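# Set the lying sand core upright in the mould

## Task

Pick up the sand core that is lying on the board and stand it upright in the mould's vacant core print, with its blade pointing down into the round cavity in the same way as the core already standing opposite, and then release it.

## Robot and tools

Robot and frame. There are two arms, left_arm and right_arm, each a six-joint arm ending in a two-finger parallel gripper. All positions use one scene frame. Its origin sits on the table top midway between the arms, +z points up, +x points out across the table, and left_arm is on the +y side. The arm names do not mean left or right in a camera picture. Base poses: left_arm at (+0.048, +0.256, 0) m with quat_wxyz (+0.998, 0, 0, -0.059); right_arm at (-0.018, -0.288, 0) m with quat_wxyz (+0.997, 0, 0, -0.081). Joint ranges in rad, from base to hand: waist -2.618 to 3.054, shoulder 0 to 3.142, elbow 0 to 3.142, wrist pitch -1.571 to 1.571, wrist yaw -1.571 to 1.571, wrist roll -2.094 to 2.094. The elbow never quite straightens.

Gripper axes. In each gripper's own frame the fingers extend along +z and close along y. The reported end_effector_position is the point between the finger pads, about 1 cm back from the tips. A wrist camera mount on each gripper takes up some room near the hand, so allow clearance.

The 14-number row. Every motion command uses one row of 14 numbers, each from -1 to 1: left_arm dx, dy, dz, rx, ry, rz, opening, then right_arm dx, dy, dz, rx, ry, rz, opening. Both arms are always included, even if one stays still. dx to rz are an offset, not a pose: they are measured in that gripper's own axes from its pose at the start of the command. 1.0 equals 0.6 m of travel or 180 degrees of turn; rx, ry, rz form a single rotation vector. Opening is absolute, not an offset: +1 is fully open (0.094 m), -1 is shut.

execute_actions(actions). actions is a list of actions; each action is a table of up to 15 rows, each row held for one control step of 1/30 s. If fewer than 15 rows are given, the last one repeats to fill the action. Every row in an action is an offset from the pose measured when that action began (for a call's first action, the last pose reported), not from the row before. An empty list just returns the current state and images. At each step the commanded pose is clipped to within 70 mm and 16 degrees of the measured one, so a large offset is not finished in one action; the arm halts at its last clipped pose and the remainder must be sent again. Position wins over orientation if both cannot be met.

move(target, speed, blocking). target is one 14-number row as above, offsets from the pose in the latest result that shows one. The hand follows a straight line toward it, turning the short way; both arms finish together, taking 0.5 to 10 s (cut off at 10 s if longer). speed is in m/s, 0.002 to 0.5, default 0.25; turning is capped at twice that in rad/s. The opening is sent at the start. Paths do not avoid obstacles or the other arm, and the hand may lag, wander, or overshoot speed, especially near full reach. With blocking=false the result comes back after 0.5 s while motion continues; other moves and execute_actions are refused until you wait or stop.

wait(seconds): 0 to 10; the arms keep their last command and a running move goes on. stop(): brakes a running move, needing some room; fingers keep moving. zoom_image(camera, region): camera is cam_head_left or cam_head_right (each image is 504x504); region is [x0, y0, x1, y1] in pixels from the top-left corner, at most 504 by 504. read_manual(section): only "licences", giving licence text. finished_scene(scene): ends the current scene, given its number; irreversible, and the core must stay in place.

Reading results. The state line gives each gripper's end_effector_position (m) and end_effector_quat_wxyz; these can be somewhat wrong, more so at long reach. grip_measured is the measured opening on the command scale; the final Joint positions value is the opening in metres. Hand target lines show the pose the controller is now heading for. A pose unreachable line names an arm whose command the clearance check altered or blocked. The move: line reports the ending (done, off_target, moving, held, fault) and limits: paced means the sent pose was clipped, held means a check blocked some steps, after which the arm may surge fast. Distance to each target is also shown. FAULT lines mark stopped arms. MOTOR HOT appears at 75 °C; at 90 °C that arm is stopped for 10 s, and at 100 °C it goes limp and drops.

Practical points. Arms tend to end a centimetre or more low and can sink under repeated zero offsets; to hold height, first send the offset back up to the wanted pose, then zeros, raising the aim if it still sags. To hold the core, command an opening about 0.03 under grip_measured; smaller gaps grip more gently. Pads push about 50 to 62 N each. Readings may be off by about 1 mm. Brief outside tugs can act on a held part. Fast contact hits harder, and aiming past a contact presses harder, so approach slowly. Do not let the arms strike each other, do not drop or slam the core, and keep every object on the table. The robot keeps its last command while you compose a reply.

Each tool is called in YAML: its name, and indented under it one key for each argument.

## Session

execute_actions:
  actions: []

Scene clock: 0.00 s.
left_arm: end_effector_position=(+0.3847, +0.5375, +0.1130) grip_measured=+1.000 end_effector_quat_wxyz=(+0.635, +0.313, +0.706, +0.036) | right_arm: end_effector_position=(+0.1782, -0.5177, +0.2725) grip_measured=+1.000 end_effector_quat_wxyz=(+0.463, +0.161, +0.825, -0.281)
Joint positions: left_arm=[ 1.22   2.055  1.21  -0.222  1.35   1.531  0.094] | right_arm=[-0.853  0.801  0.835 -0.477 -0.252 -0.47   0.094]
Joint velocities: left_arm=[ 0.012 -0.012  0.002 -0.022  0.037 -0.051  0.   ] | right_arm=[-0.017 -0.007  0.002  0.037 -0.022 -0.007  0.   ]
Motor temperatures (°C, as the motors report them): left_arm=[24 24 25 24 27 26] | right_arm=[25 25 24 24 25 25]
Hand target (left_arm): +0.384, +0.535, +0.114; +0.639, +0.309, +0.704, +0.028
Hand target (right_arm): +0.178, -0.516, +0.279; +0.469, +0.159, +0.821, -0.283

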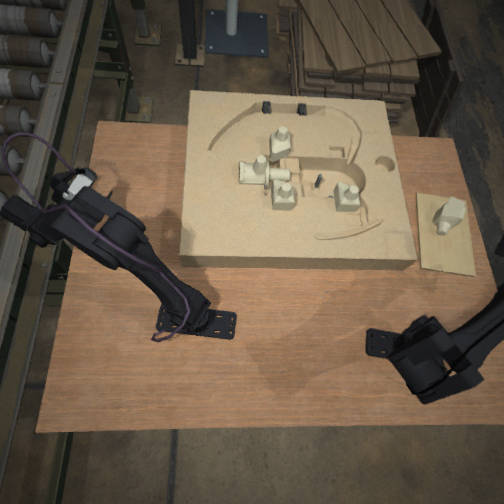

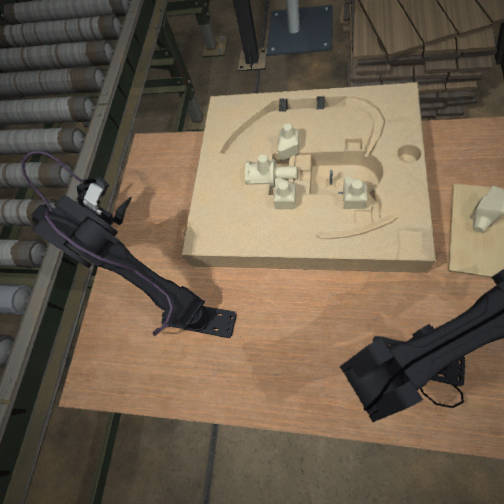

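zoom_image:
  camera: "cam_head_left"
  region: [200, 90, 504, 290]

zoom_image:
  camera: "cam_head_right"
  region: [200, 80, 504, 290]

Region (200, 90, 504, 290) of cam_head_left's 504x504 image, scaled by 1.658, with more detail than that image has; it fills the top 332 rows of this view, and the rest is white.

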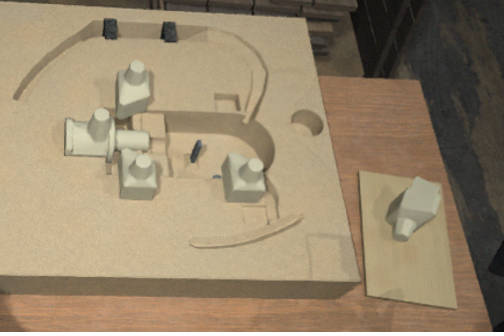

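Region (200, 80, 504, 290) of cam_head_right's 504x504 image, scaled by 1.658, with more detail than that image has; it fills the top 348 rows of this view, and the rest is white.

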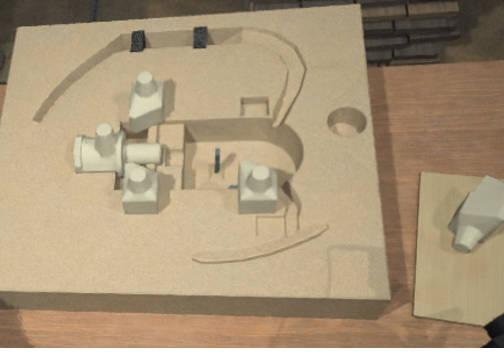

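zoom_image:
  camera: "cam_head_left"
  region: [400, 180, 500, 280]

zoom_image:
  camera: "cam_head_left"
  region: [290, 125, 410, 245]

zoom_image:
  camera: "cam_head_right"
  region: [300, 120, 420, 240]

zoom_image:
  camera: "cam_head_right"
  region: [424, 170, 504, 250]

Region (400, 180, 500, 280) of cam_head_left's 504x504 image, scaled by 5.040, with more detail than that image has.

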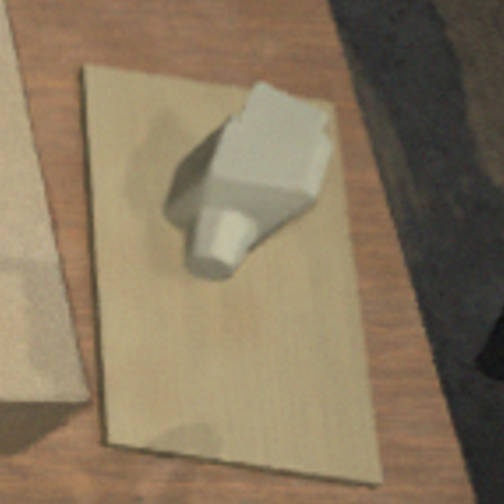

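Region (290, 125, 410, 245) of cam_head_left's 504x504 image, scaled by 4.200, with more detail than that image has.

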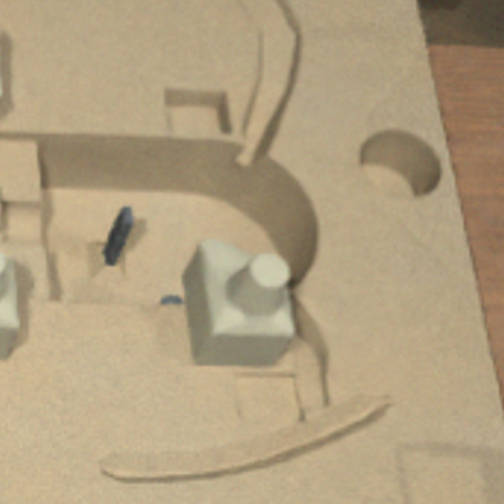

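Region (300, 120, 420, 240) of cam_head_right's 504x504 image, scaled by 4.200, with more detail than that image has.

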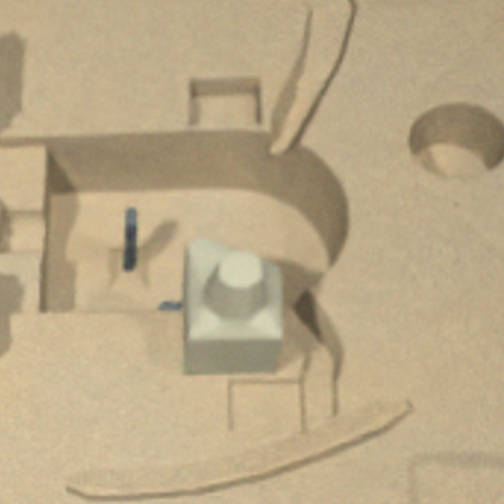

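Region (424, 170, 504, 250) of cam_head_right's 504x504 image, scaled by 6.300, with more detail than that image has.

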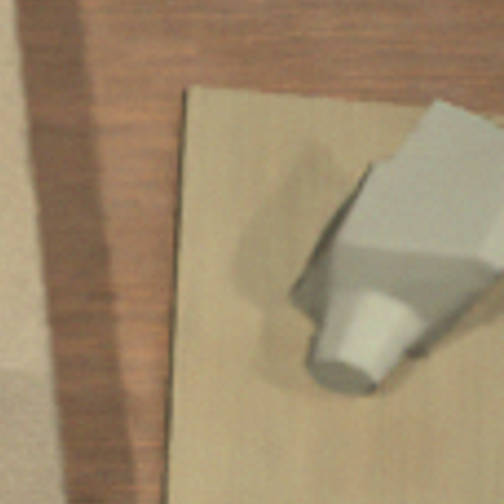

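move:
  target: [0,0,0,0,0,0,1, 0.0177,0.353,0.189,-0.126,0.342,0,1]
  speed: 0.3

Scene clock: 49.40 s.
left_arm: end_effector_position=(+0.3850, +0.5381, +0.1129) grip_measured=+1.000 end_effector_quat_wxyz=(+0.634, +0.314, +0.706, +0.038) | right_arm: end_effector_position=(+0.3589, -0.4187, +0.1367) grip_measured=+1.000 end_effector_quat_wxyz=(-0.005, +0.186, +0.983, +0.003)
Joint positions: left_arm=[ 1.22   2.055  1.21  -0.217  1.348  1.531  0.094] | right_arm=[-0.176  2.095  2.005 -1.492 -0.004  0.035  0.094]
Joint velocities: left_arm=[-0.007 -0.002 -0.007 -0.037 -0.066 -0.007  0.   ] | right_arm=[ 0.022  0.002  0.002 -0.051 -0.022 -0.037  0.   ]
Motor temperatures (°C, as the motors report them): left_arm=[24 34 28 26 27 26] | right_arm=[25 26 30 29 25 25]
Hand target (left_arm): +0.385, +0.537, +0.113; +0.635, +0.313, +0.706, +0.036
Hand target (right_arm): +0.362, -0.416, +0.146; +0.006, +0.188, +0.982, +0.006
Off the commanded pose (left_arm): 0.001 m, 0 deg.
Off the commanded pose (right_arm): 0.013 m, 1 deg.
move: off_target (right_arm)

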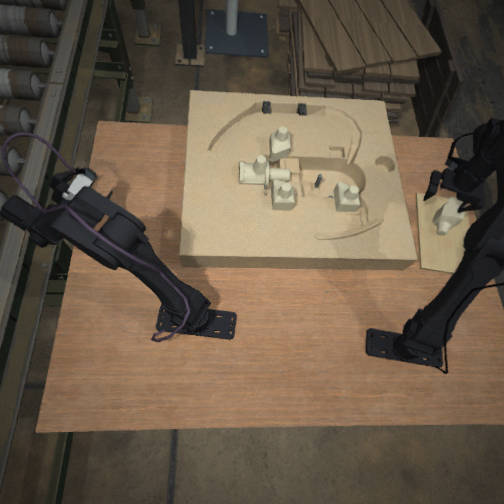

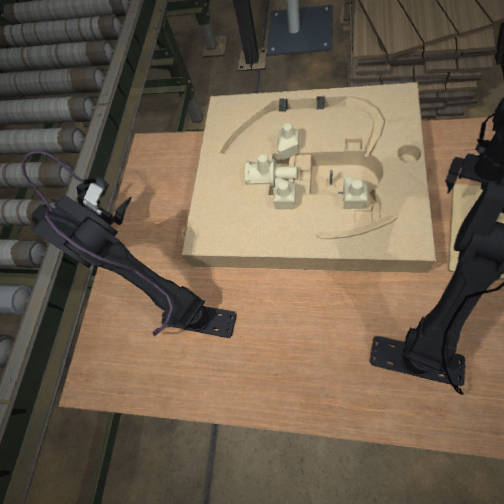

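zoom_image:
  camera: "cam_head_left"
  region: [384, 140, 504, 280]

Region (384, 140, 504, 280) of cam_head_left's 504x504 image, scaled by 3.600, with more detail than that image has; it fills the left 432 columns of this view, and the rest is white.

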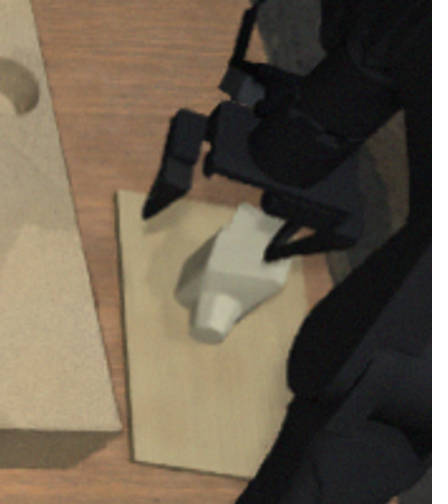

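move:
  target: [-0.276,-0.191,-0.063,0,0,0,1, -0.0715,-0.063,0.005,0,0,0.02,1]
  speed: 0.25

zoom_image:
  camera: "cam_head_left"
  region: [384, 140, 504, 280]

Scene clock: 75.67 s.
left_arm: end_effector_position=(+0.3080, +0.3826, +0.2157) grip_measured=+1.000 end_effector_quat_wxyz=(+0.633, +0.321, +0.702, +0.054) | right_arm: end_effector_position=(+0.3828, -0.4662, +0.1241) grip_measured=+1.000 end_effector_quat_wxyz=(+0.000, +0.219, +0.976, +0.002)
Joint positions: left_arm=[ 1.212  1.195  0.73  -0.508  1.336  1.475  0.094] | right_arm=[-0.26   2.282  2.257 -1.547 -0.004  0.018  0.094]
Joint velocities: left_arm=[ 0.012 -0.002 -0.007  0.007 -0.095  0.007  0.   ] | right_arm=[ 0.002 -0.007  0.007 -0.022 -0.007 -0.022  0.   ]
Motor temperatures (°C, as the motors report them): left_arm=[24 35 28 27 27 26] | right_arm=[25 33 31 26 25 25]
Hand target (left_arm): +0.307, +0.378, +0.212; +0.634, +0.314, +0.706, +0.039
Hand target (right_arm): +0.384, -0.469, +0.132; +0.007, +0.217, +0.976, -0.002
Off the commanded pose (left_arm): 0.006 m, 2 deg.
Off the commanded pose (right_arm): 0.010 m, 1 deg.
joint sent to its limit (right arm) — the command would take joint 4 (wrist pitch) past its lower limit, so that joint was sent only as far as its limit.
move: done

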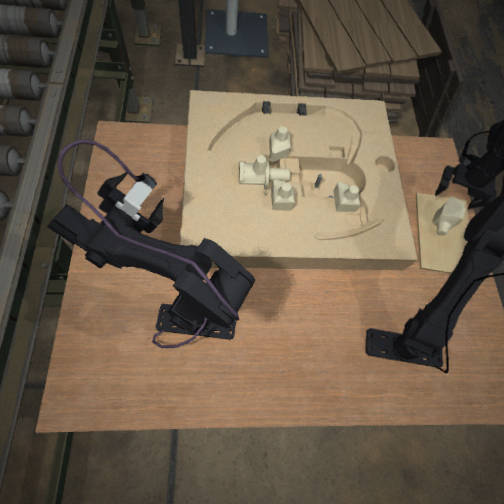

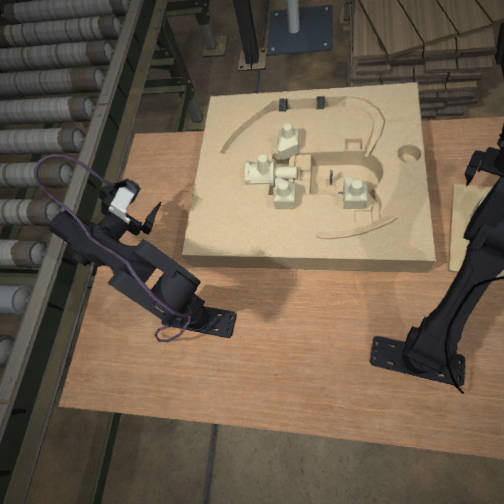

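Region (384, 140, 504, 280) of cam_head_left's 504x504 image, scaled by 3.600, with more detail than that image has; it fills the left 432 columns of this view, and the rest is white.

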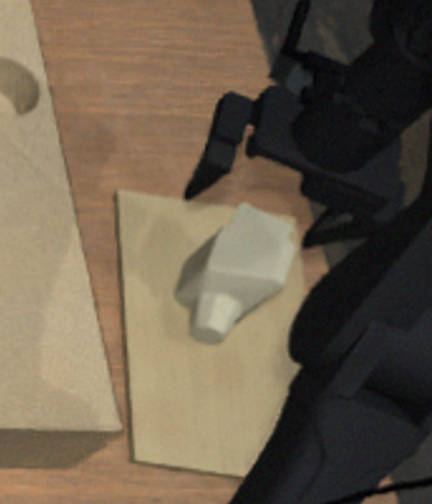

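move:
  target: [0,0,0,0,0,0,1, -0.012,-0.02,0.03,0,0,0,1]
  speed: 0.1

zoom_image:
  camera: "cam_head_left"
  region: [384, 140, 504, 280]

Scene clock: 83.17 s.
left_arm: end_effector_position=(+0.3083, +0.3833, +0.2158) grip_measured=+1.000 end_effector_quat_wxyz=(+0.633, +0.324, +0.701, +0.058) | right_arm: end_effector_position=(+0.3829, -0.4770, +0.1088) grip_measured=+1.000 end_effector_quat_wxyz=(-0.004, +0.221, +0.975, +0.003)
Joint positions: left_arm=[ 1.212  1.195  0.73  -0.503  1.334  1.479  0.094] | right_arm=[-0.282  2.306  2.235 -1.51  -0.004 -0.     0.094]
Joint velocities: left_arm=[-0.002  0.017 -0.002 -0.007  0.022 -0.066  0.   ] | right_arm=[-0.002 -0.012 -0.002  0.022 -0.007 -0.066  0.   ]
Motor temperatures (°C, as the motors report them): left_arm=[24 32 29 27 28 26] | right_arm=[25 35 31 26 25 25]
Hand target (left_arm): +0.308, +0.383, +0.216; +0.633, +0.322, +0.702, +0.055
Hand target (right_arm): +0.384, -0.480, +0.106; -0.000, +0.219, +0.976, +0.002
Off the commanded pose (left_arm): 0.001 m, 1 deg.
Off the commanded pose (right_arm): 0.004 m, 1 deg.
move: done

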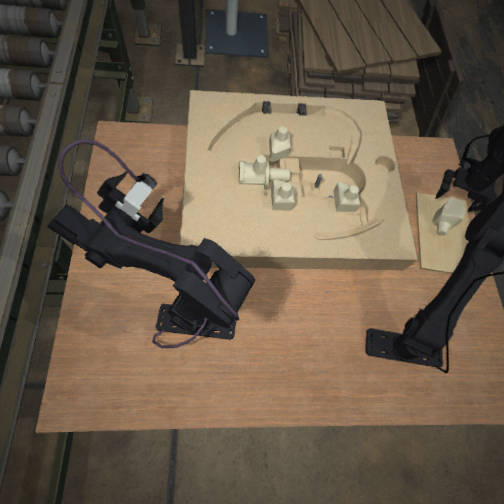

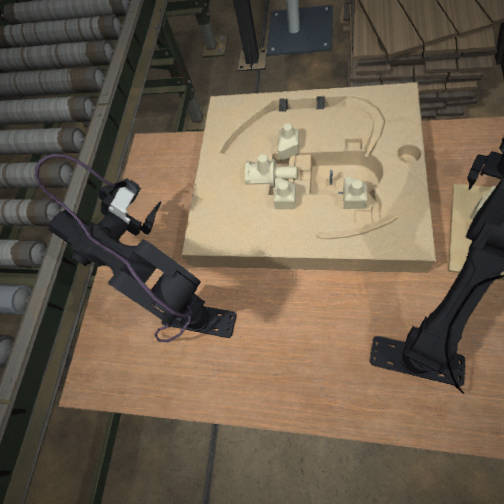

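Region (384, 140, 504, 280) of cam_head_left's 504x504 image, scaled by 3.600, with more detail than that image has; it fills the left 432 columns of this view, and the rest is white.

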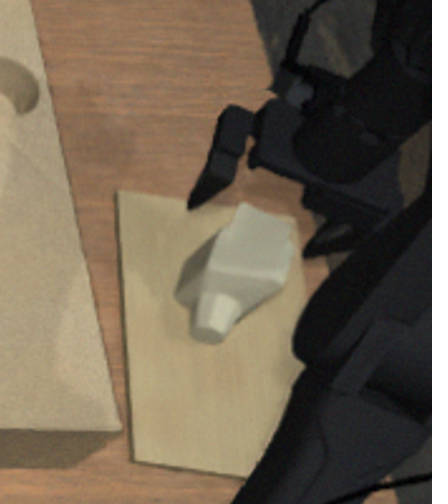

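zoom_image:
  camera: "cam_head_left"
  region: [230, 120, 330, 220]

zoom_image:
  camera: "cam_head_right"
  region: [235, 115, 335, 215]

zoom_image:
  camera: "cam_head_left"
  region: [420, 185, 480, 245]

Region (230, 120, 330, 220) of cam_head_left's 504x504 image, scaled by 5.040, with more detail than that image has.

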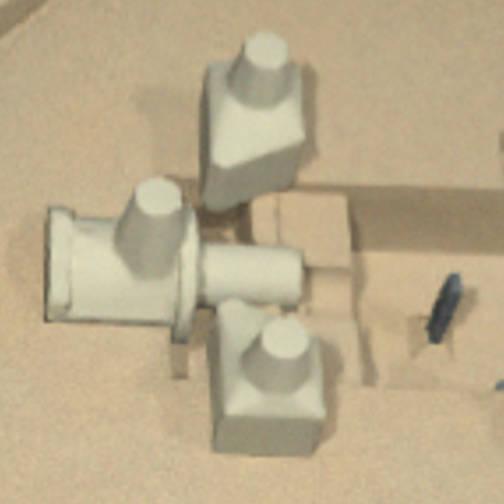

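Region (235, 115, 335, 215) of cam_head_right's 504x504 image, scaled by 5.040, with more detail than that image has.

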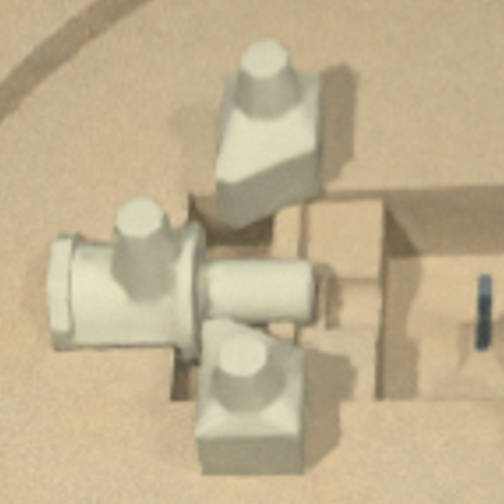

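Region (420, 185, 480, 245) of cam_head_left's 504x504 image, scaled by 8.400, with more detail than that image has.

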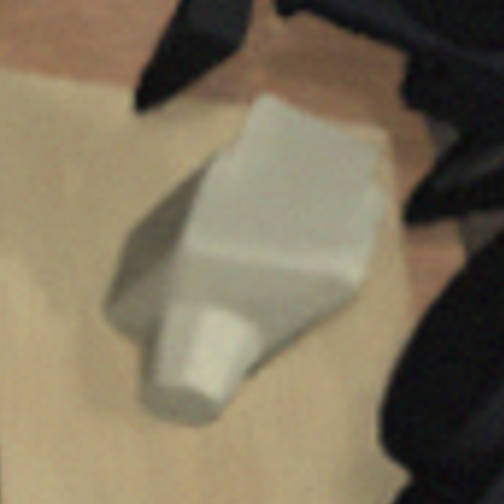

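move:
  target: [0,0,0,0,0,0,1, 0.005,-0.027,0.015,0,0,0,1]
  speed: 0.1

zoom_image:
  camera: "cam_head_left"
  region: [414, 175, 494, 255]

Scene clock: 104.37 s.
left_arm: end_effector_position=(+0.3085, +0.3839, +0.2159) grip_measured=+1.000 end_effector_quat_wxyz=(+0.632, +0.325, +0.701, +0.060) | right_arm: end_effector_position=(+0.3721, -0.4879, +0.0945) grip_measured=+1.000 end_effector_quat_wxyz=(-0.018, +0.223, +0.975, +0.007)
Joint positions: left_arm=[ 1.212  1.195  0.73  -0.497  1.333  1.479  0.094] | right_arm=[-0.315  2.306  2.178 -1.481 -0.004 -0.028  0.094]
Joint velocities: left_arm=[ 0.012 -0.007 -0.007  0.007 -0.022  0.022  0.   ] | right_arm=[ 0.002 -0.032  0.002  0.095  0.022  0.007  0.   ]
Motor temperatures (°C, as the motors report them): left_arm=[24 29 30 27 28 26] | right_arm=[26 38 28 26 25 25]
Hand target (left_arm): +0.308, +0.383, +0.216; +0.633, +0.324, +0.701, +0.058
Hand target (right_arm): +0.373, -0.490, +0.100; -0.005, +0.221, +0.975, +0.002
Off the commanded pose (left_arm): 0.001 m, 0 deg.
Off the commanded pose (right_arm): 0.006 m, 2 deg.
move: done

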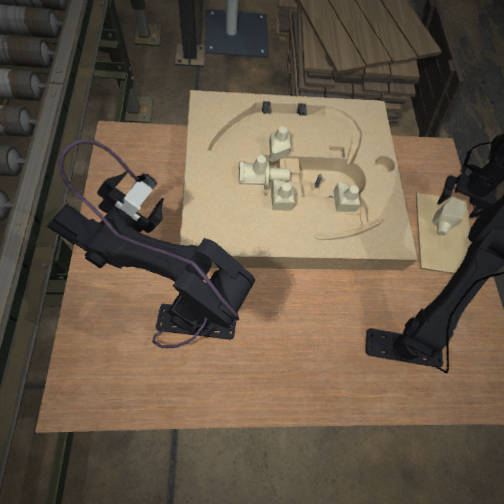

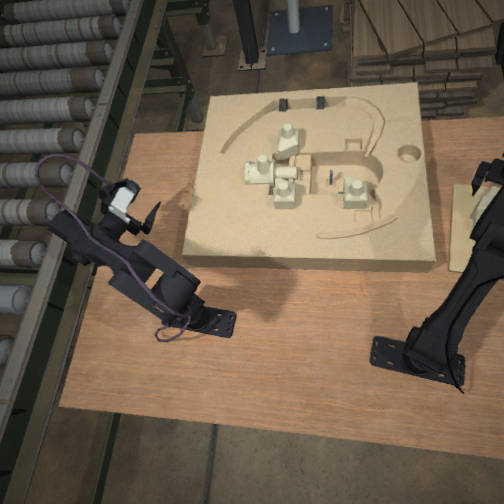

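Region (414, 175, 494, 255) of cam_head_left's 504x504 image, scaled by 6.300, with more detail than that image has.

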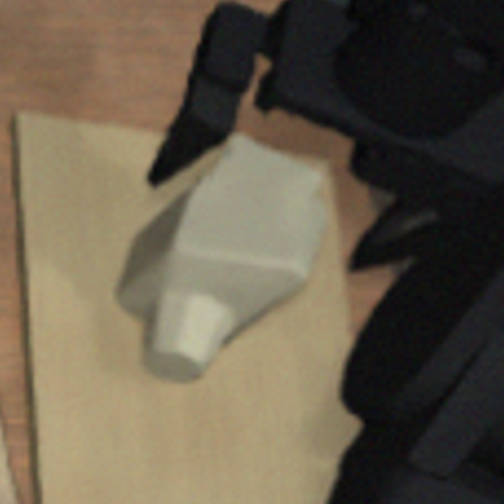

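move:
  target: [0,0,0,0,0,0,1, -0.017,-0.005,0.045,0,0,0,1]
  speed: 0.08

zoom_image:
  camera: "cam_head_left"
  region: [414, 175, 494, 255]

Scene clock: 108.27 s.
left_arm: end_effector_position=(+0.3088, +0.3845, +0.2160) grip_measured=+1.000 end_effector_quat_wxyz=(+0.632, +0.327, +0.700, +0.063) | right_arm: end_effector_position=(+0.3780, -0.4910, +0.0687) grip_measured=+1.000 end_effector_quat_wxyz=(-0.024, +0.223, +0.975, +0.008)
Joint positions: left_arm=[ 1.212  1.195  0.73  -0.492  1.331  1.479  0.094] | right_arm=[-0.315  2.349  2.149 -1.421 -0.004 -0.029  0.094]
Joint velocities: left_arm=[ 0.007 -0.007  0.007 -0.022 -0.007 -0.022  0.   ] | right_arm=[-0.002  0.002 -0.012  0.007 -0.007  0.022  0.   ]
Motor temperatures (°C, as the motors report them): left_arm=[24 29 30 27 28 26] | right_arm=[25 39 28 26 25 25]
Hand target (left_arm): +0.309, +0.384, +0.216; +0.632, +0.325, +0.701, +0.061
Hand target (right_arm): +0.379, -0.494, +0.067; -0.018, +0.223, +0.975, +0.007
Off the commanded pose (left_arm): 0.001 m, 0 deg.
Off the commanded pose (right_arm): 0.004 m, 1 deg.
move: done

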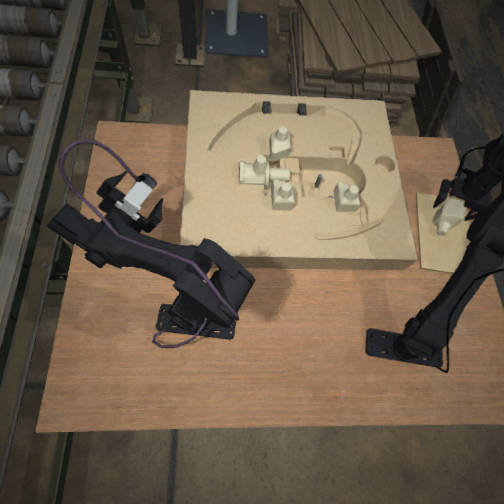

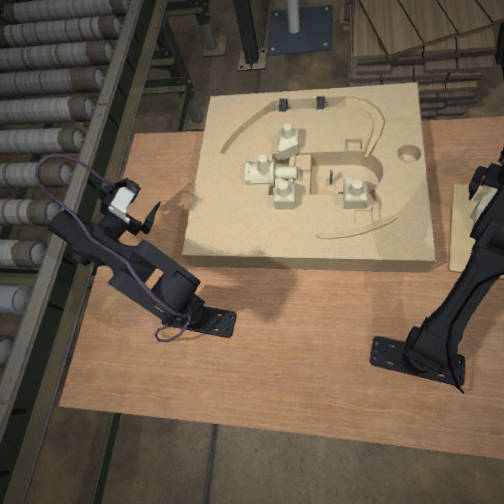

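Region (414, 175, 494, 255) of cam_head_left's 504x504 image, scaled by 6.300, with more detail than that image has.

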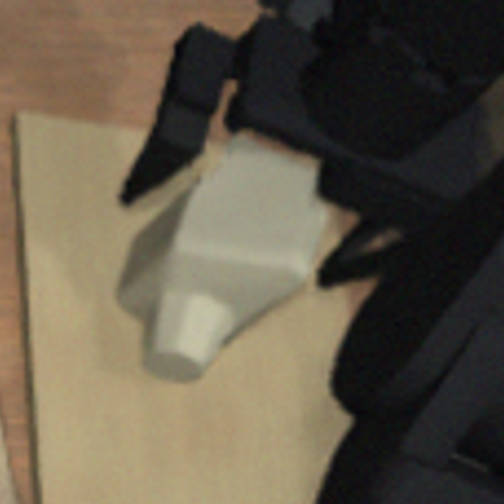

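move:
  target: [0,0,0,0,0,0,1, -0.015,-0.008,0.04,0,0,0,1]
  speed: 0.08

zoom_image:
  camera: "cam_head_left"
  region: [414, 175, 494, 255]

Scene clock: 113.43 s.
left_arm: end_effector_position=(+0.3090, +0.3852, +0.2162) grip_measured=+1.000 end_effector_quat_wxyz=(+0.631, +0.328, +0.700, +0.065) | right_arm: end_effector_position=(+0.3856, -0.4950, +0.0499) grip_measured=+1.000 end_effector_quat_wxyz=(-0.022, +0.222, +0.975, +0.008)
Joint positions: left_arm=[ 1.212  1.195  0.73  -0.486  1.329  1.479  0.094] | right_arm=[-0.315  2.391  2.149 -1.376 -0.004 -0.03   0.094]
Joint velocities: left_arm=[-0.002 -0.002 -0.002  0.007 -0.007 -0.066  0.   ] | right_arm=[-0.017  0.002  0.002  0.007 -0.066  0.051  0.   ]
Motor temperatures (°C, as the motors report them): left_arm=[24 29 30 27 28 26] | right_arm=[26 39 28 26 25 25]
Hand target (left_arm): +0.309, +0.385, +0.216; +0.632, +0.327, +0.700, +0.063
Hand target (right_arm): +0.383, -0.498, +0.044; -0.024, +0.223, +0.975, +0.008
Off the commanded pose (left_arm): 0.001 m, 0 deg.
Off the commanded pose (right_arm): 0.007 m, 0 deg.
move: done

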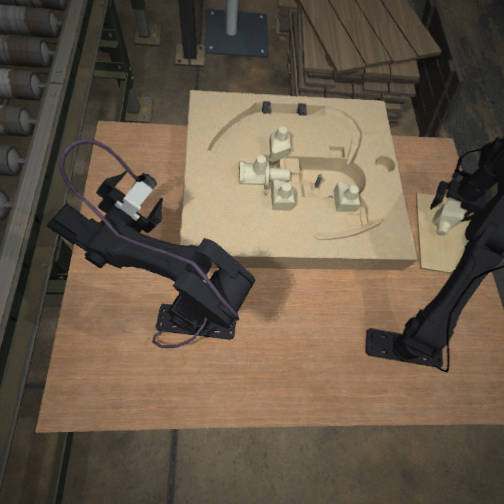

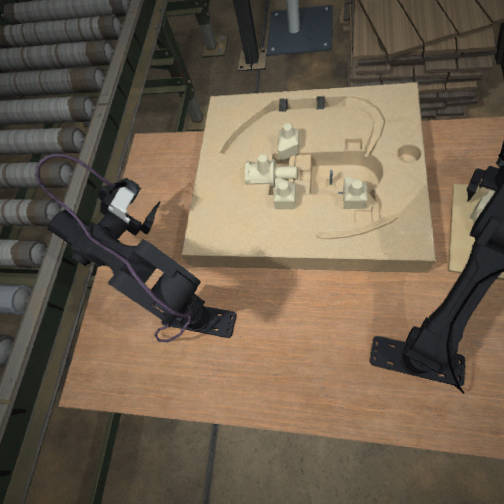

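Region (414, 175, 494, 255) of cam_head_left's 504x504 image, scaled by 6.300, with more detail than that image has.

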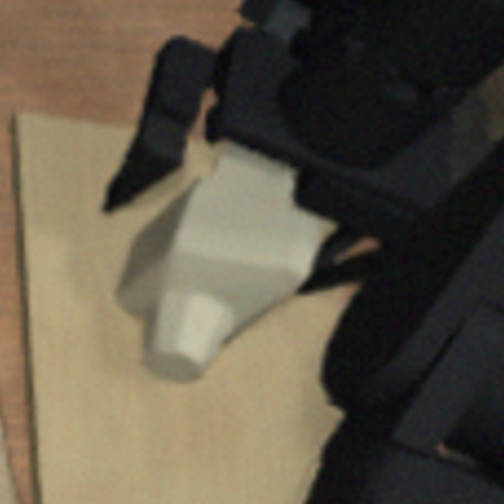

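move:
  target: [0,0,0,0,0,0,1, 0,-0.012,0.03,0,0,0,1]
  speed: 0.06

zoom_image:
  camera: "cam_head_left"
  region: [414, 175, 494, 255]

Scene clock: 115.77 s.
left_arm: end_effector_position=(+0.3093, +0.3858, +0.2163) grip_measured=+1.000 end_effector_quat_wxyz=(+0.631, +0.330, +0.699, +0.068) | right_arm: end_effector_position=(+0.3821, -0.4980, +0.0363) grip_measured=+1.000 end_effector_quat_wxyz=(-0.025, +0.224, +0.974, +0.009)
Joint positions: left_arm=[ 1.212  1.195  0.73  -0.48   1.328  1.479  0.094] | right_arm=[-0.325  2.391  2.095 -1.327 -0.004 -0.037  0.094]
Joint velocities: left_arm=[-0.012  0.002  0.012 -0.037  0.037 -0.051  0.   ] | right_arm=[-0.007 -0.002 -0.012  0.007  0.007 -0.051  0.   ]
Motor temperatures (°C, as the motors report them): left_arm=[24 29 30 28 28 26] | right_arm=[26 40 28 26 25 25]
Hand target (left_arm): +0.309, +0.385, +0.216; +0.631, +0.328, +0.700, +0.065
Hand target (right_arm): +0.382, -0.501, +0.032; -0.023, +0.222, +0.975, +0.008
Off the commanded pose (left_arm): 0.001 m, 0 deg.
Off the commanded pose (right_arm): 0.005 m, 0 deg.
move: done

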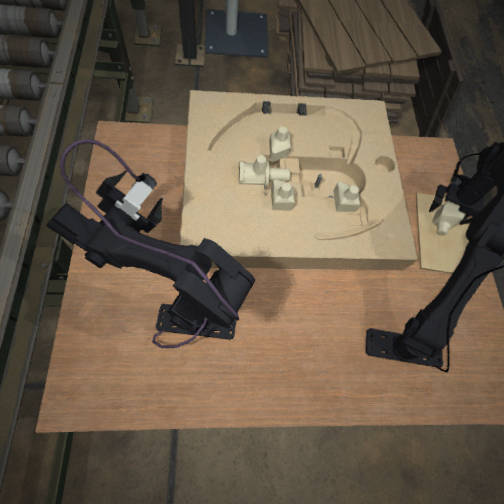

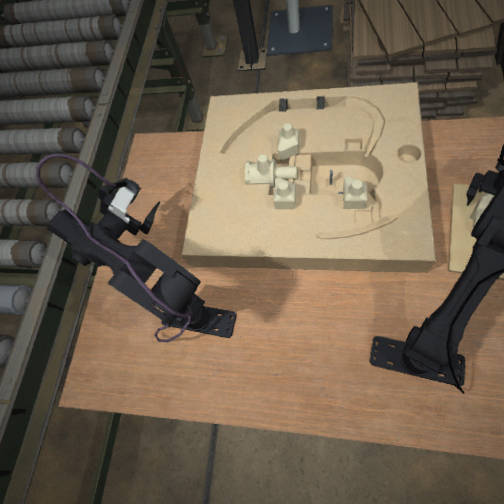

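Region (414, 175, 494, 255) of cam_head_left's 504x504 image, scaled by 6.300, with more detail than that image has.

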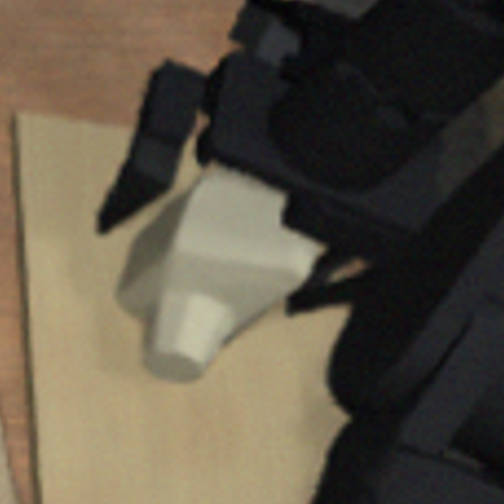

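execute_actions:
  actions:
    - [[0,0,0,0,0,0,1, 0,0,0,0,0,0,0.8],[0,0,0,0,0,0,1, 0,0,0,0,0,0,0.7],[0,0,0,0,0,0,1, 0,0,0,0,0,0,0.6],[0,0,0,0,0,0,1, 0,0,0,0,0,0,0.55],[0,0,0,0,0,0,1, 0,0,0,0,0,0,0.5],[0,0,0,0,0,0,1, 0,0,0,0,0,0,0.46],[0,0,0,0,0,0,1, 0,0,0,0,0,0,0.42],[0,0,0,0,0,0,1, 0,0,0,0,0,0,0.39],[0,0,0,0,0,0,1, 0,0,0,0,0,0,0.36],[0,0,0,0,0,0,1, 0,0,0,0,0,0,0.33],[0,0,0,0,0,0,1, 0,0,0,0,0,0,0.3]]
    - [[0,0,0,0,0,0,1, 0,0,0,0,0,0,0.3]]

zoom_image:
  camera: "cam_head_left"
  region: [414, 175, 494, 255]

Scene clock: 118.93 s.
left_arm: end_effector_position=(+0.3098, +0.3871, +0.2167) grip_measured=+1.000 end_effector_quat_wxyz=(+0.630, +0.332, +0.698, +0.073) | right_arm: end_effector_position=(+0.3825, -0.4982, +0.0362) grip_measured=+0.301 end_effector_quat_wxyz=(-0.024, +0.223, +0.974, +0.009)
Joint positions: left_arm=[ 1.212  1.195  0.73  -0.469  1.325  1.479  0.094] | right_arm=[-0.325  2.391  2.095 -1.325 -0.004 -0.037  0.061]
Joint velocities: left_arm=[-0.007  0.007 -0.017  0.037 -0.022  0.022  0.   ] | right_arm=[-0.002  0.017 -0.002  0.037  0.007 -0.007 -0.001]
Motor temperatures (°C, as the motors report them): left_arm=[24 28 30 28 28 26] | right_arm=[26 40 28 26 25 25]
Hand target (left_arm): +0.310, +0.386, +0.216; +0.630, +0.331, +0.699, +0.071
Hand target (right_arm): +0.383, -0.498, +0.036; -0.024, +0.223, +0.974, +0.009
Off the commanded pose (left_arm): 0.001 m, 0 deg.
Off the commanded pose (right_arm): 0.000 m, 0 deg.

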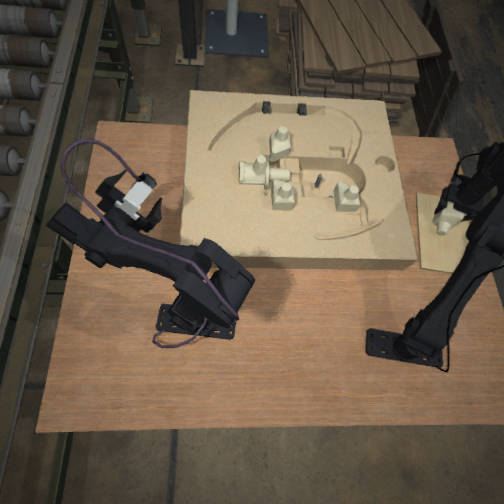

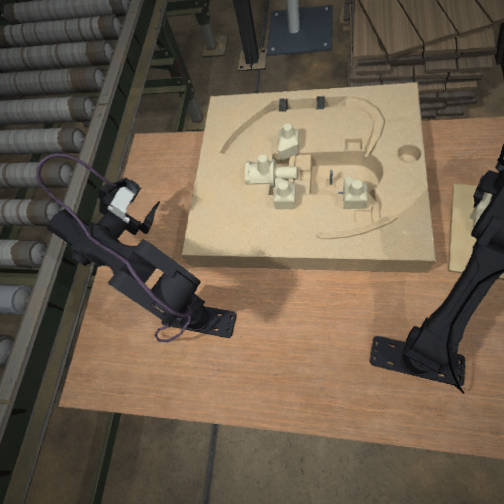

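Region (414, 175, 494, 255) of cam_head_left's 504x504 image, scaled by 6.300, with more detail than that image has.

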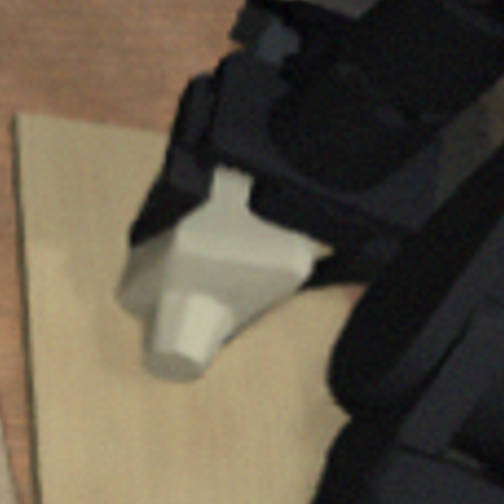

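execute_actions:
  actions:
    - [[0,0,0,0,0,0,1, 0,0,0,0,0,0,0.28],[0,0,0,0,0,0,1, 0,0,0,0,0,0,0.26],[0,0,0,0,0,0,1, 0,0,0,0,0,0,0.24],[0,0,0,0,0,0,1, 0,0,0,0,0,0,0.22],[0,0,0,0,0,0,1, 0,0,0,0,0,0,0.20],[0,0,0,0,0,0,1, 0,0,0,0,0,0,0.18],[0,0,0,0,0,0,1, 0,0,0,0,0,0,0.16],[0,0,0,0,0,0,1, 0,0,0,0,0,0,0.15]]

Scene clock: 126.07 s.
left_arm: end_effector_position=(+0.3100, +0.3877, +0.2168) grip_measured=+1.000 end_effector_quat_wxyz=(+0.630, +0.334, +0.698, +0.076) | right_arm: end_effector_position=(+0.3829, -0.4975, +0.0362) grip_measured=+0.170 end_effector_quat_wxyz=(-0.024, +0.223, +0.974, +0.011)
Joint positions: left_arm=[ 1.212  1.195  0.73  -0.463  1.323  1.479  0.094] | right_arm=[-0.325  2.391  2.095 -1.325 -0.008 -0.037  0.055]
Joint velocities: left_arm=[-0.007 -0.007 -0.007 -0.007 -0.022  0.037  0.   ] | right_arm=[-0.017  0.002  0.007 -0.037 -0.051  0.081 -0.   ]
Motor temperatures (°C, as the motors report them): left_arm=[24 28 30 28 28 26] | right_arm=[26 40 28 25 25 25]
Hand target (left_arm): +0.310, +0.387, +0.217; +0.630, +0.332, +0.698, +0.073
Hand target (right_arm): +0.383, -0.498, +0.036; -0.024, +0.223, +0.974, +0.008
Off the commanded pose (left_arm): 0.001 m, 0 deg.
Off the commanded pose (right_arm): 0.001 m, 0 deg.

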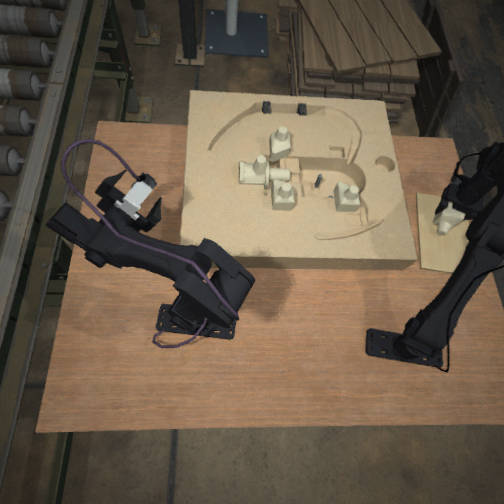

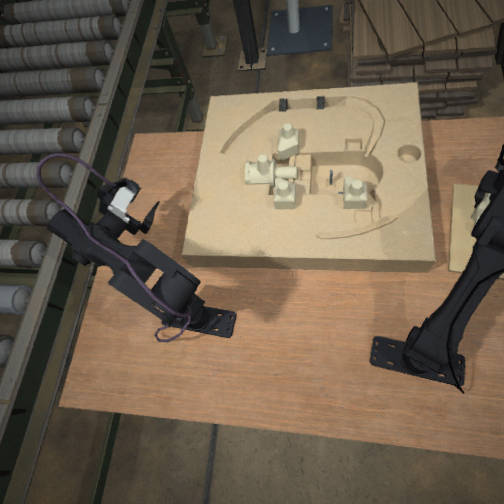

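move:
  target: [0,0,0,0,0,0,1, 0.02,0,-0.08,0,0,0,0.135]
  speed: 0.1

zoom_image:
  camera: "cam_head_left"
  region: [404, 165, 504, 265]

Scene clock: 138.00 s.
left_arm: end_effector_position=(+0.3103, +0.3884, +0.2170) grip_measured=+1.000 end_effector_quat_wxyz=(+0.629, +0.335, +0.697, +0.078) | right_arm: end_effector_position=(+0.3725, -0.4921, +0.0610) grip_measured=+0.170 end_effector_quat_wxyz=(-0.041, +0.223, +0.974, +0.015)
Joint positions: left_arm=[ 1.212  1.195  0.73  -0.457  1.322  1.479  0.094] | right_arm=[-0.325  2.375  2.161 -1.444 -0.008 -0.037  0.055]
Joint velocities: left_arm=[-0.007  0.032 -0.007 -0.022  0.007 -0.022  0.   ] | right_arm=[-0.022  0.002  0.002  0.007  0.022 -0.022 -0.   ]
Motor temperatures (°C, as the motors report them): left_arm=[24 28 30 28 28 26] | right_arm=[25 42 29 25 25 25]
Hand target (left_arm): +0.310, +0.388, +0.217; +0.629, +0.334, +0.698, +0.076
Hand target (right_arm): +0.374, -0.494, +0.084; -0.023, +0.223, +0.974, +0.010
Off the commanded pose (left_arm): 0.001 m, 0 deg.
Off the commanded pose (right_arm): 0.024 m, 2 deg.
move: off_target (right_arm)

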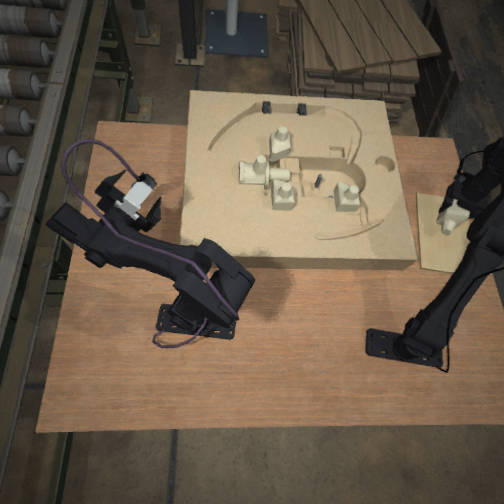

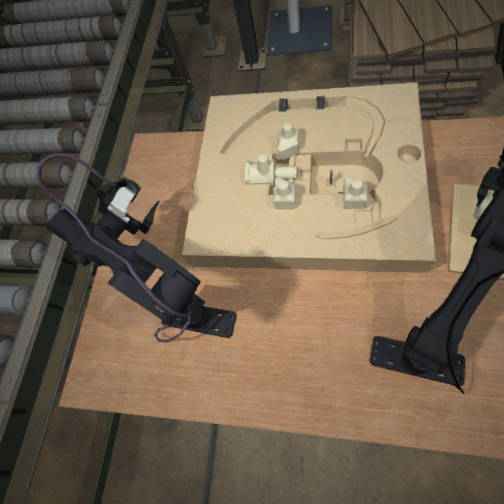

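Region (404, 165, 504, 265) of cam_head_left's 504x504 image, scaled by 5.040, with more detail than that image has.

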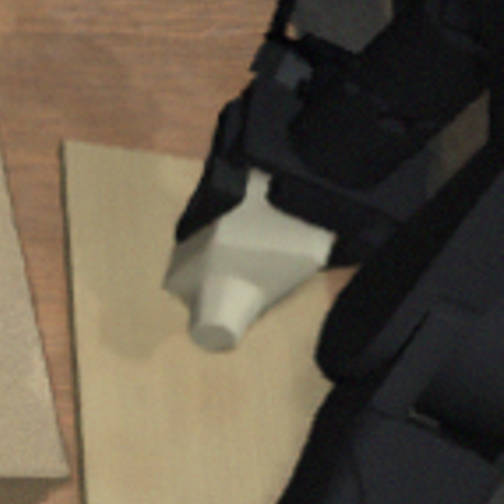

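move:
  target: [0,0,0,0,0,0,1, 0.268,0.051,-0.192,0,0,-0.55,0.135]
  speed: 0.4

Scene clock: 143.90 s.
left_arm: end_effector_position=(+0.3106, +0.3890, +0.2173) grip_measured=+1.000 end_effector_quat_wxyz=(+0.629, +0.337, +0.696, +0.081) | right_arm: end_effector_position=(+0.2576, -0.4096, +0.1881) grip_measured=+0.170 end_effector_quat_wxyz=(+0.007, -0.588, +0.809, -0.003)
Joint positions: left_arm=[ 1.212  1.195  0.73  -0.451  1.32   1.479  0.094] | right_arm=[-0.262  1.693  1.677 -1.542 -0.009 -1.682  0.055]
Joint velocities: left_arm=[-0.007 -0.022  0.007 -0.051  0.022 -0.081  0.   ] | right_arm=[-0.017 -0.017  0.012 -0.125  0.037 -0.066 -0.001]
Motor temperatures (°C, as the motors report them): left_arm=[24 28 30 28 28 26] | right_arm=[26 43 29 25 25 25]
Hand target (left_arm): +0.310, +0.388, +0.217; +0.629, +0.335, +0.697, +0.078
Hand target (right_arm): +0.252, -0.403, +0.193; +0.010, -0.595, +0.803, -0.000
Off the commanded pose (left_arm): 0.001 m, 0 deg.
Off the commanded pose (right_arm): 0.012 m, 6 deg.
joint sent to its limit (right arm) — the command would take joint 4 (wrist pitch) past its lower limit, so that joint was sent only as far as its limit.
move: off_target (right_arm)

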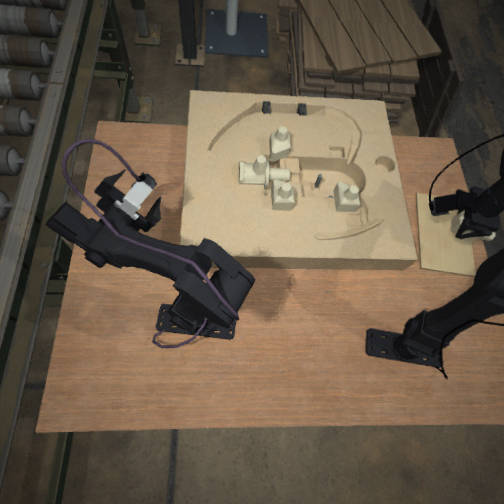

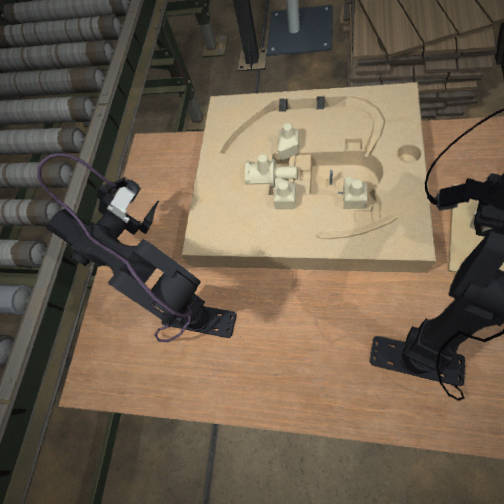

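move:
  target: [0,0,0,0,0,0,1, -0.483,0.558,0.143,0,0,-0.6,0.135]
  speed: 0.4

Scene clock: 150.77 s.
left_arm: end_effector_position=(+0.3109, +0.3897, +0.2176) grip_measured=+1.000 end_effector_quat_wxyz=(+0.628, +0.338, +0.695, +0.084) | right_arm: end_effector_position=(+0.0234, -0.0330, +0.1030) grip_measured=+0.170 end_effector_quat_wxyz=(-0.005, +1.000, -0.006, -0.007)
Joint positions: left_arm=[ 1.212  1.195  0.73  -0.444  1.319  1.479  0.094] | right_arm=[ 1.56   1.519  1.156 -1.201 -0.015 -1.732  0.055]
Joint velocities: left_arm=[-0.002  0.002 -0.017  0.037 -0.007 -0.022  0.   ] | right_arm=[-0.007 -0.002  0.007  0.051  0.007 -0.081 -0.   ]
Motor temperatures (°C, as the motors report them): left_arm=[24 28 31 28 28 26] | right_arm=[26 40 29 25 25 25]
Hand target (left_arm): +0.311, +0.389, +0.217; +0.629, +0.337, +0.696, +0.081
Hand target (right_arm): +0.026, -0.021, +0.116; -0.030, +1.000, +0.000, +0.001
Off the commanded pose (left_arm): 0.001 m, 0 deg.
Off the commanded pose (right_arm): 0.007 m, 2 deg.
move: done

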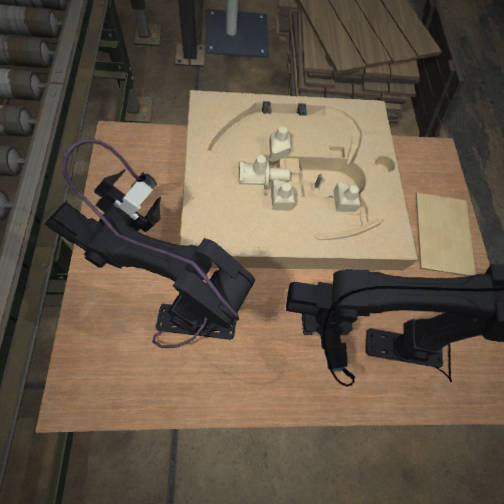

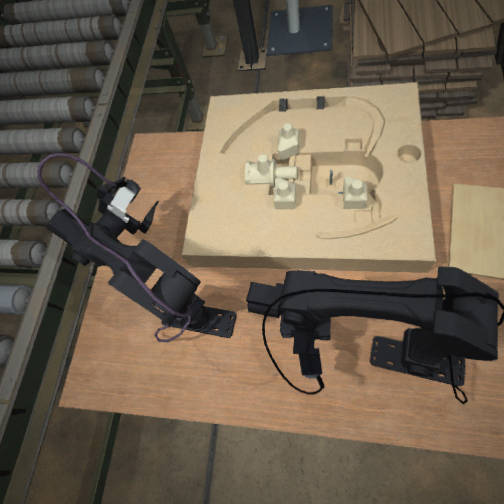

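move:
  target: [0,0,0,0,0,0,1, 0,0,0.105,0,0.02,0,0.135]
  speed: 0.1

Scene clock: 153.23 s.
left_arm: end_effector_position=(+0.3111, +0.3903, +0.2178) grip_measured=+1.000 end_effector_quat_wxyz=(+0.628, +0.340, +0.695, +0.086) | right_arm: end_effector_position=(+0.0212, -0.0335, +0.0397) grip_measured=+0.170 end_effector_quat_wxyz=(-0.001, +1.000, -0.006, +0.017)
Joint positions: left_arm=[ 1.212  1.195  0.73  -0.438  1.318  1.479  0.094] | right_arm=[ 1.602  1.579  0.955 -0.94   0.035 -1.69   0.055]
Joint velocities: left_arm=[-0.012  0.012  0.007  0.007 -0.081  0.037  0.   ] | right_arm=[-0.012 -0.012  0.002 -0.007 -0.066 -0.007 -0.   ]
Motor temperatures (°C, as the motors report them): left_arm=[24 28 31 28 28 26] | right_arm=[26 38 29 25 25 25]
Hand target (left_arm): +0.311, +0.390, +0.218; +0.628, +0.338, +0.695, +0.084
Hand target (right_arm): +0.022, -0.033, +0.040; -0.005, +1.000, -0.007, +0.024
Off the commanded pose (left_arm): 0.001 m, 0 deg.
Off the commanded pose (right_arm): 0.002 m, 1 deg.
move: done

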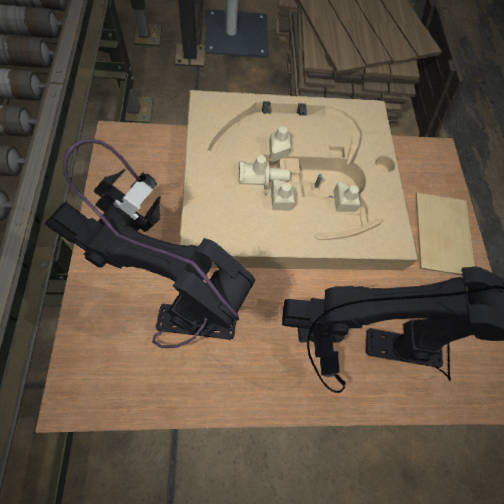

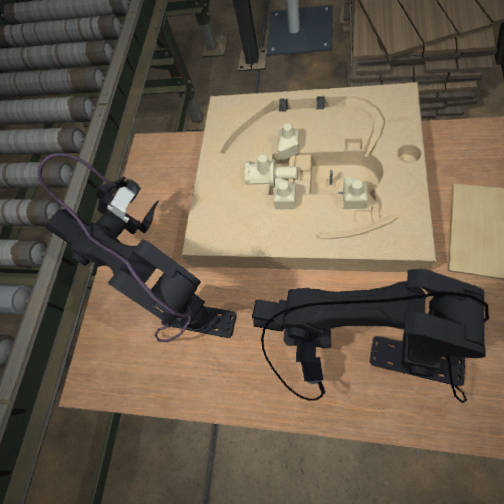

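move:
  target: [0,0,0,0,0,0,1, 0,0,0.03,0,0,0,0.135]
  speed: 0.02

Scene clock: 154.80 s.
left_arm: end_effector_position=(+0.3114, +0.3910, +0.2181) grip_measured=+1.000 end_effector_quat_wxyz=(+0.628, +0.342, +0.694, +0.089) | right_arm: end_effector_position=(+0.0211, -0.0341, +0.0253) grip_measured=+0.170 end_effector_quat_wxyz=(+0.003, +1.000, -0.006, +0.017)
Joint positions: left_arm=[ 1.212  1.195  0.73  -0.432  1.316  1.479  0.094] | right_arm=[ 1.602  1.608  0.922 -0.887  0.035 -1.69   0.055]
Joint velocities: left_arm=[-0.007  0.007  0.012 -0.066 -0.007 -0.007  0.   ] | right_arm=[-0.002 -0.002  0.007  0.007 -0.066  0.066 -0.001]
Motor temperatures (°C, as the motors report them): left_arm=[24 28 31 28 28 26] | right_arm=[26 38 29 25 25 25]
Hand target (left_arm): +0.311, +0.390, +0.218; +0.628, +0.340, +0.695, +0.086
Hand target (right_arm): +0.022, -0.034, +0.022; -0.001, +1.000, -0.006, +0.017
Off the commanded pose (left_arm): 0.001 m, 0 deg.
Off the commanded pose (right_arm): 0.004 m, 0 deg.
move: done

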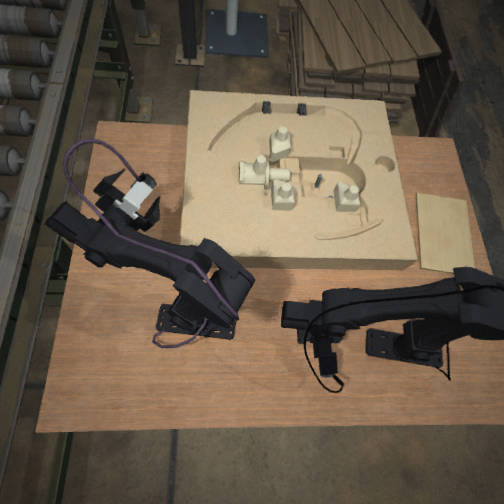

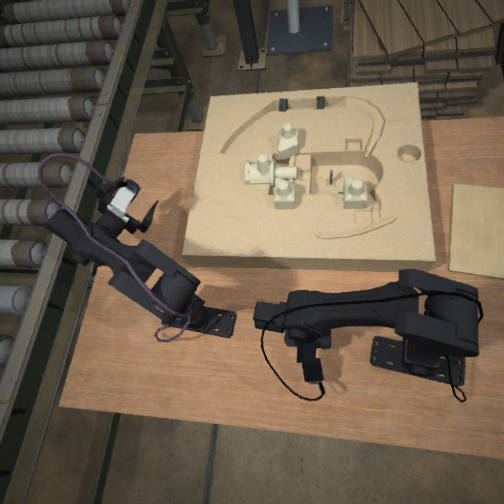

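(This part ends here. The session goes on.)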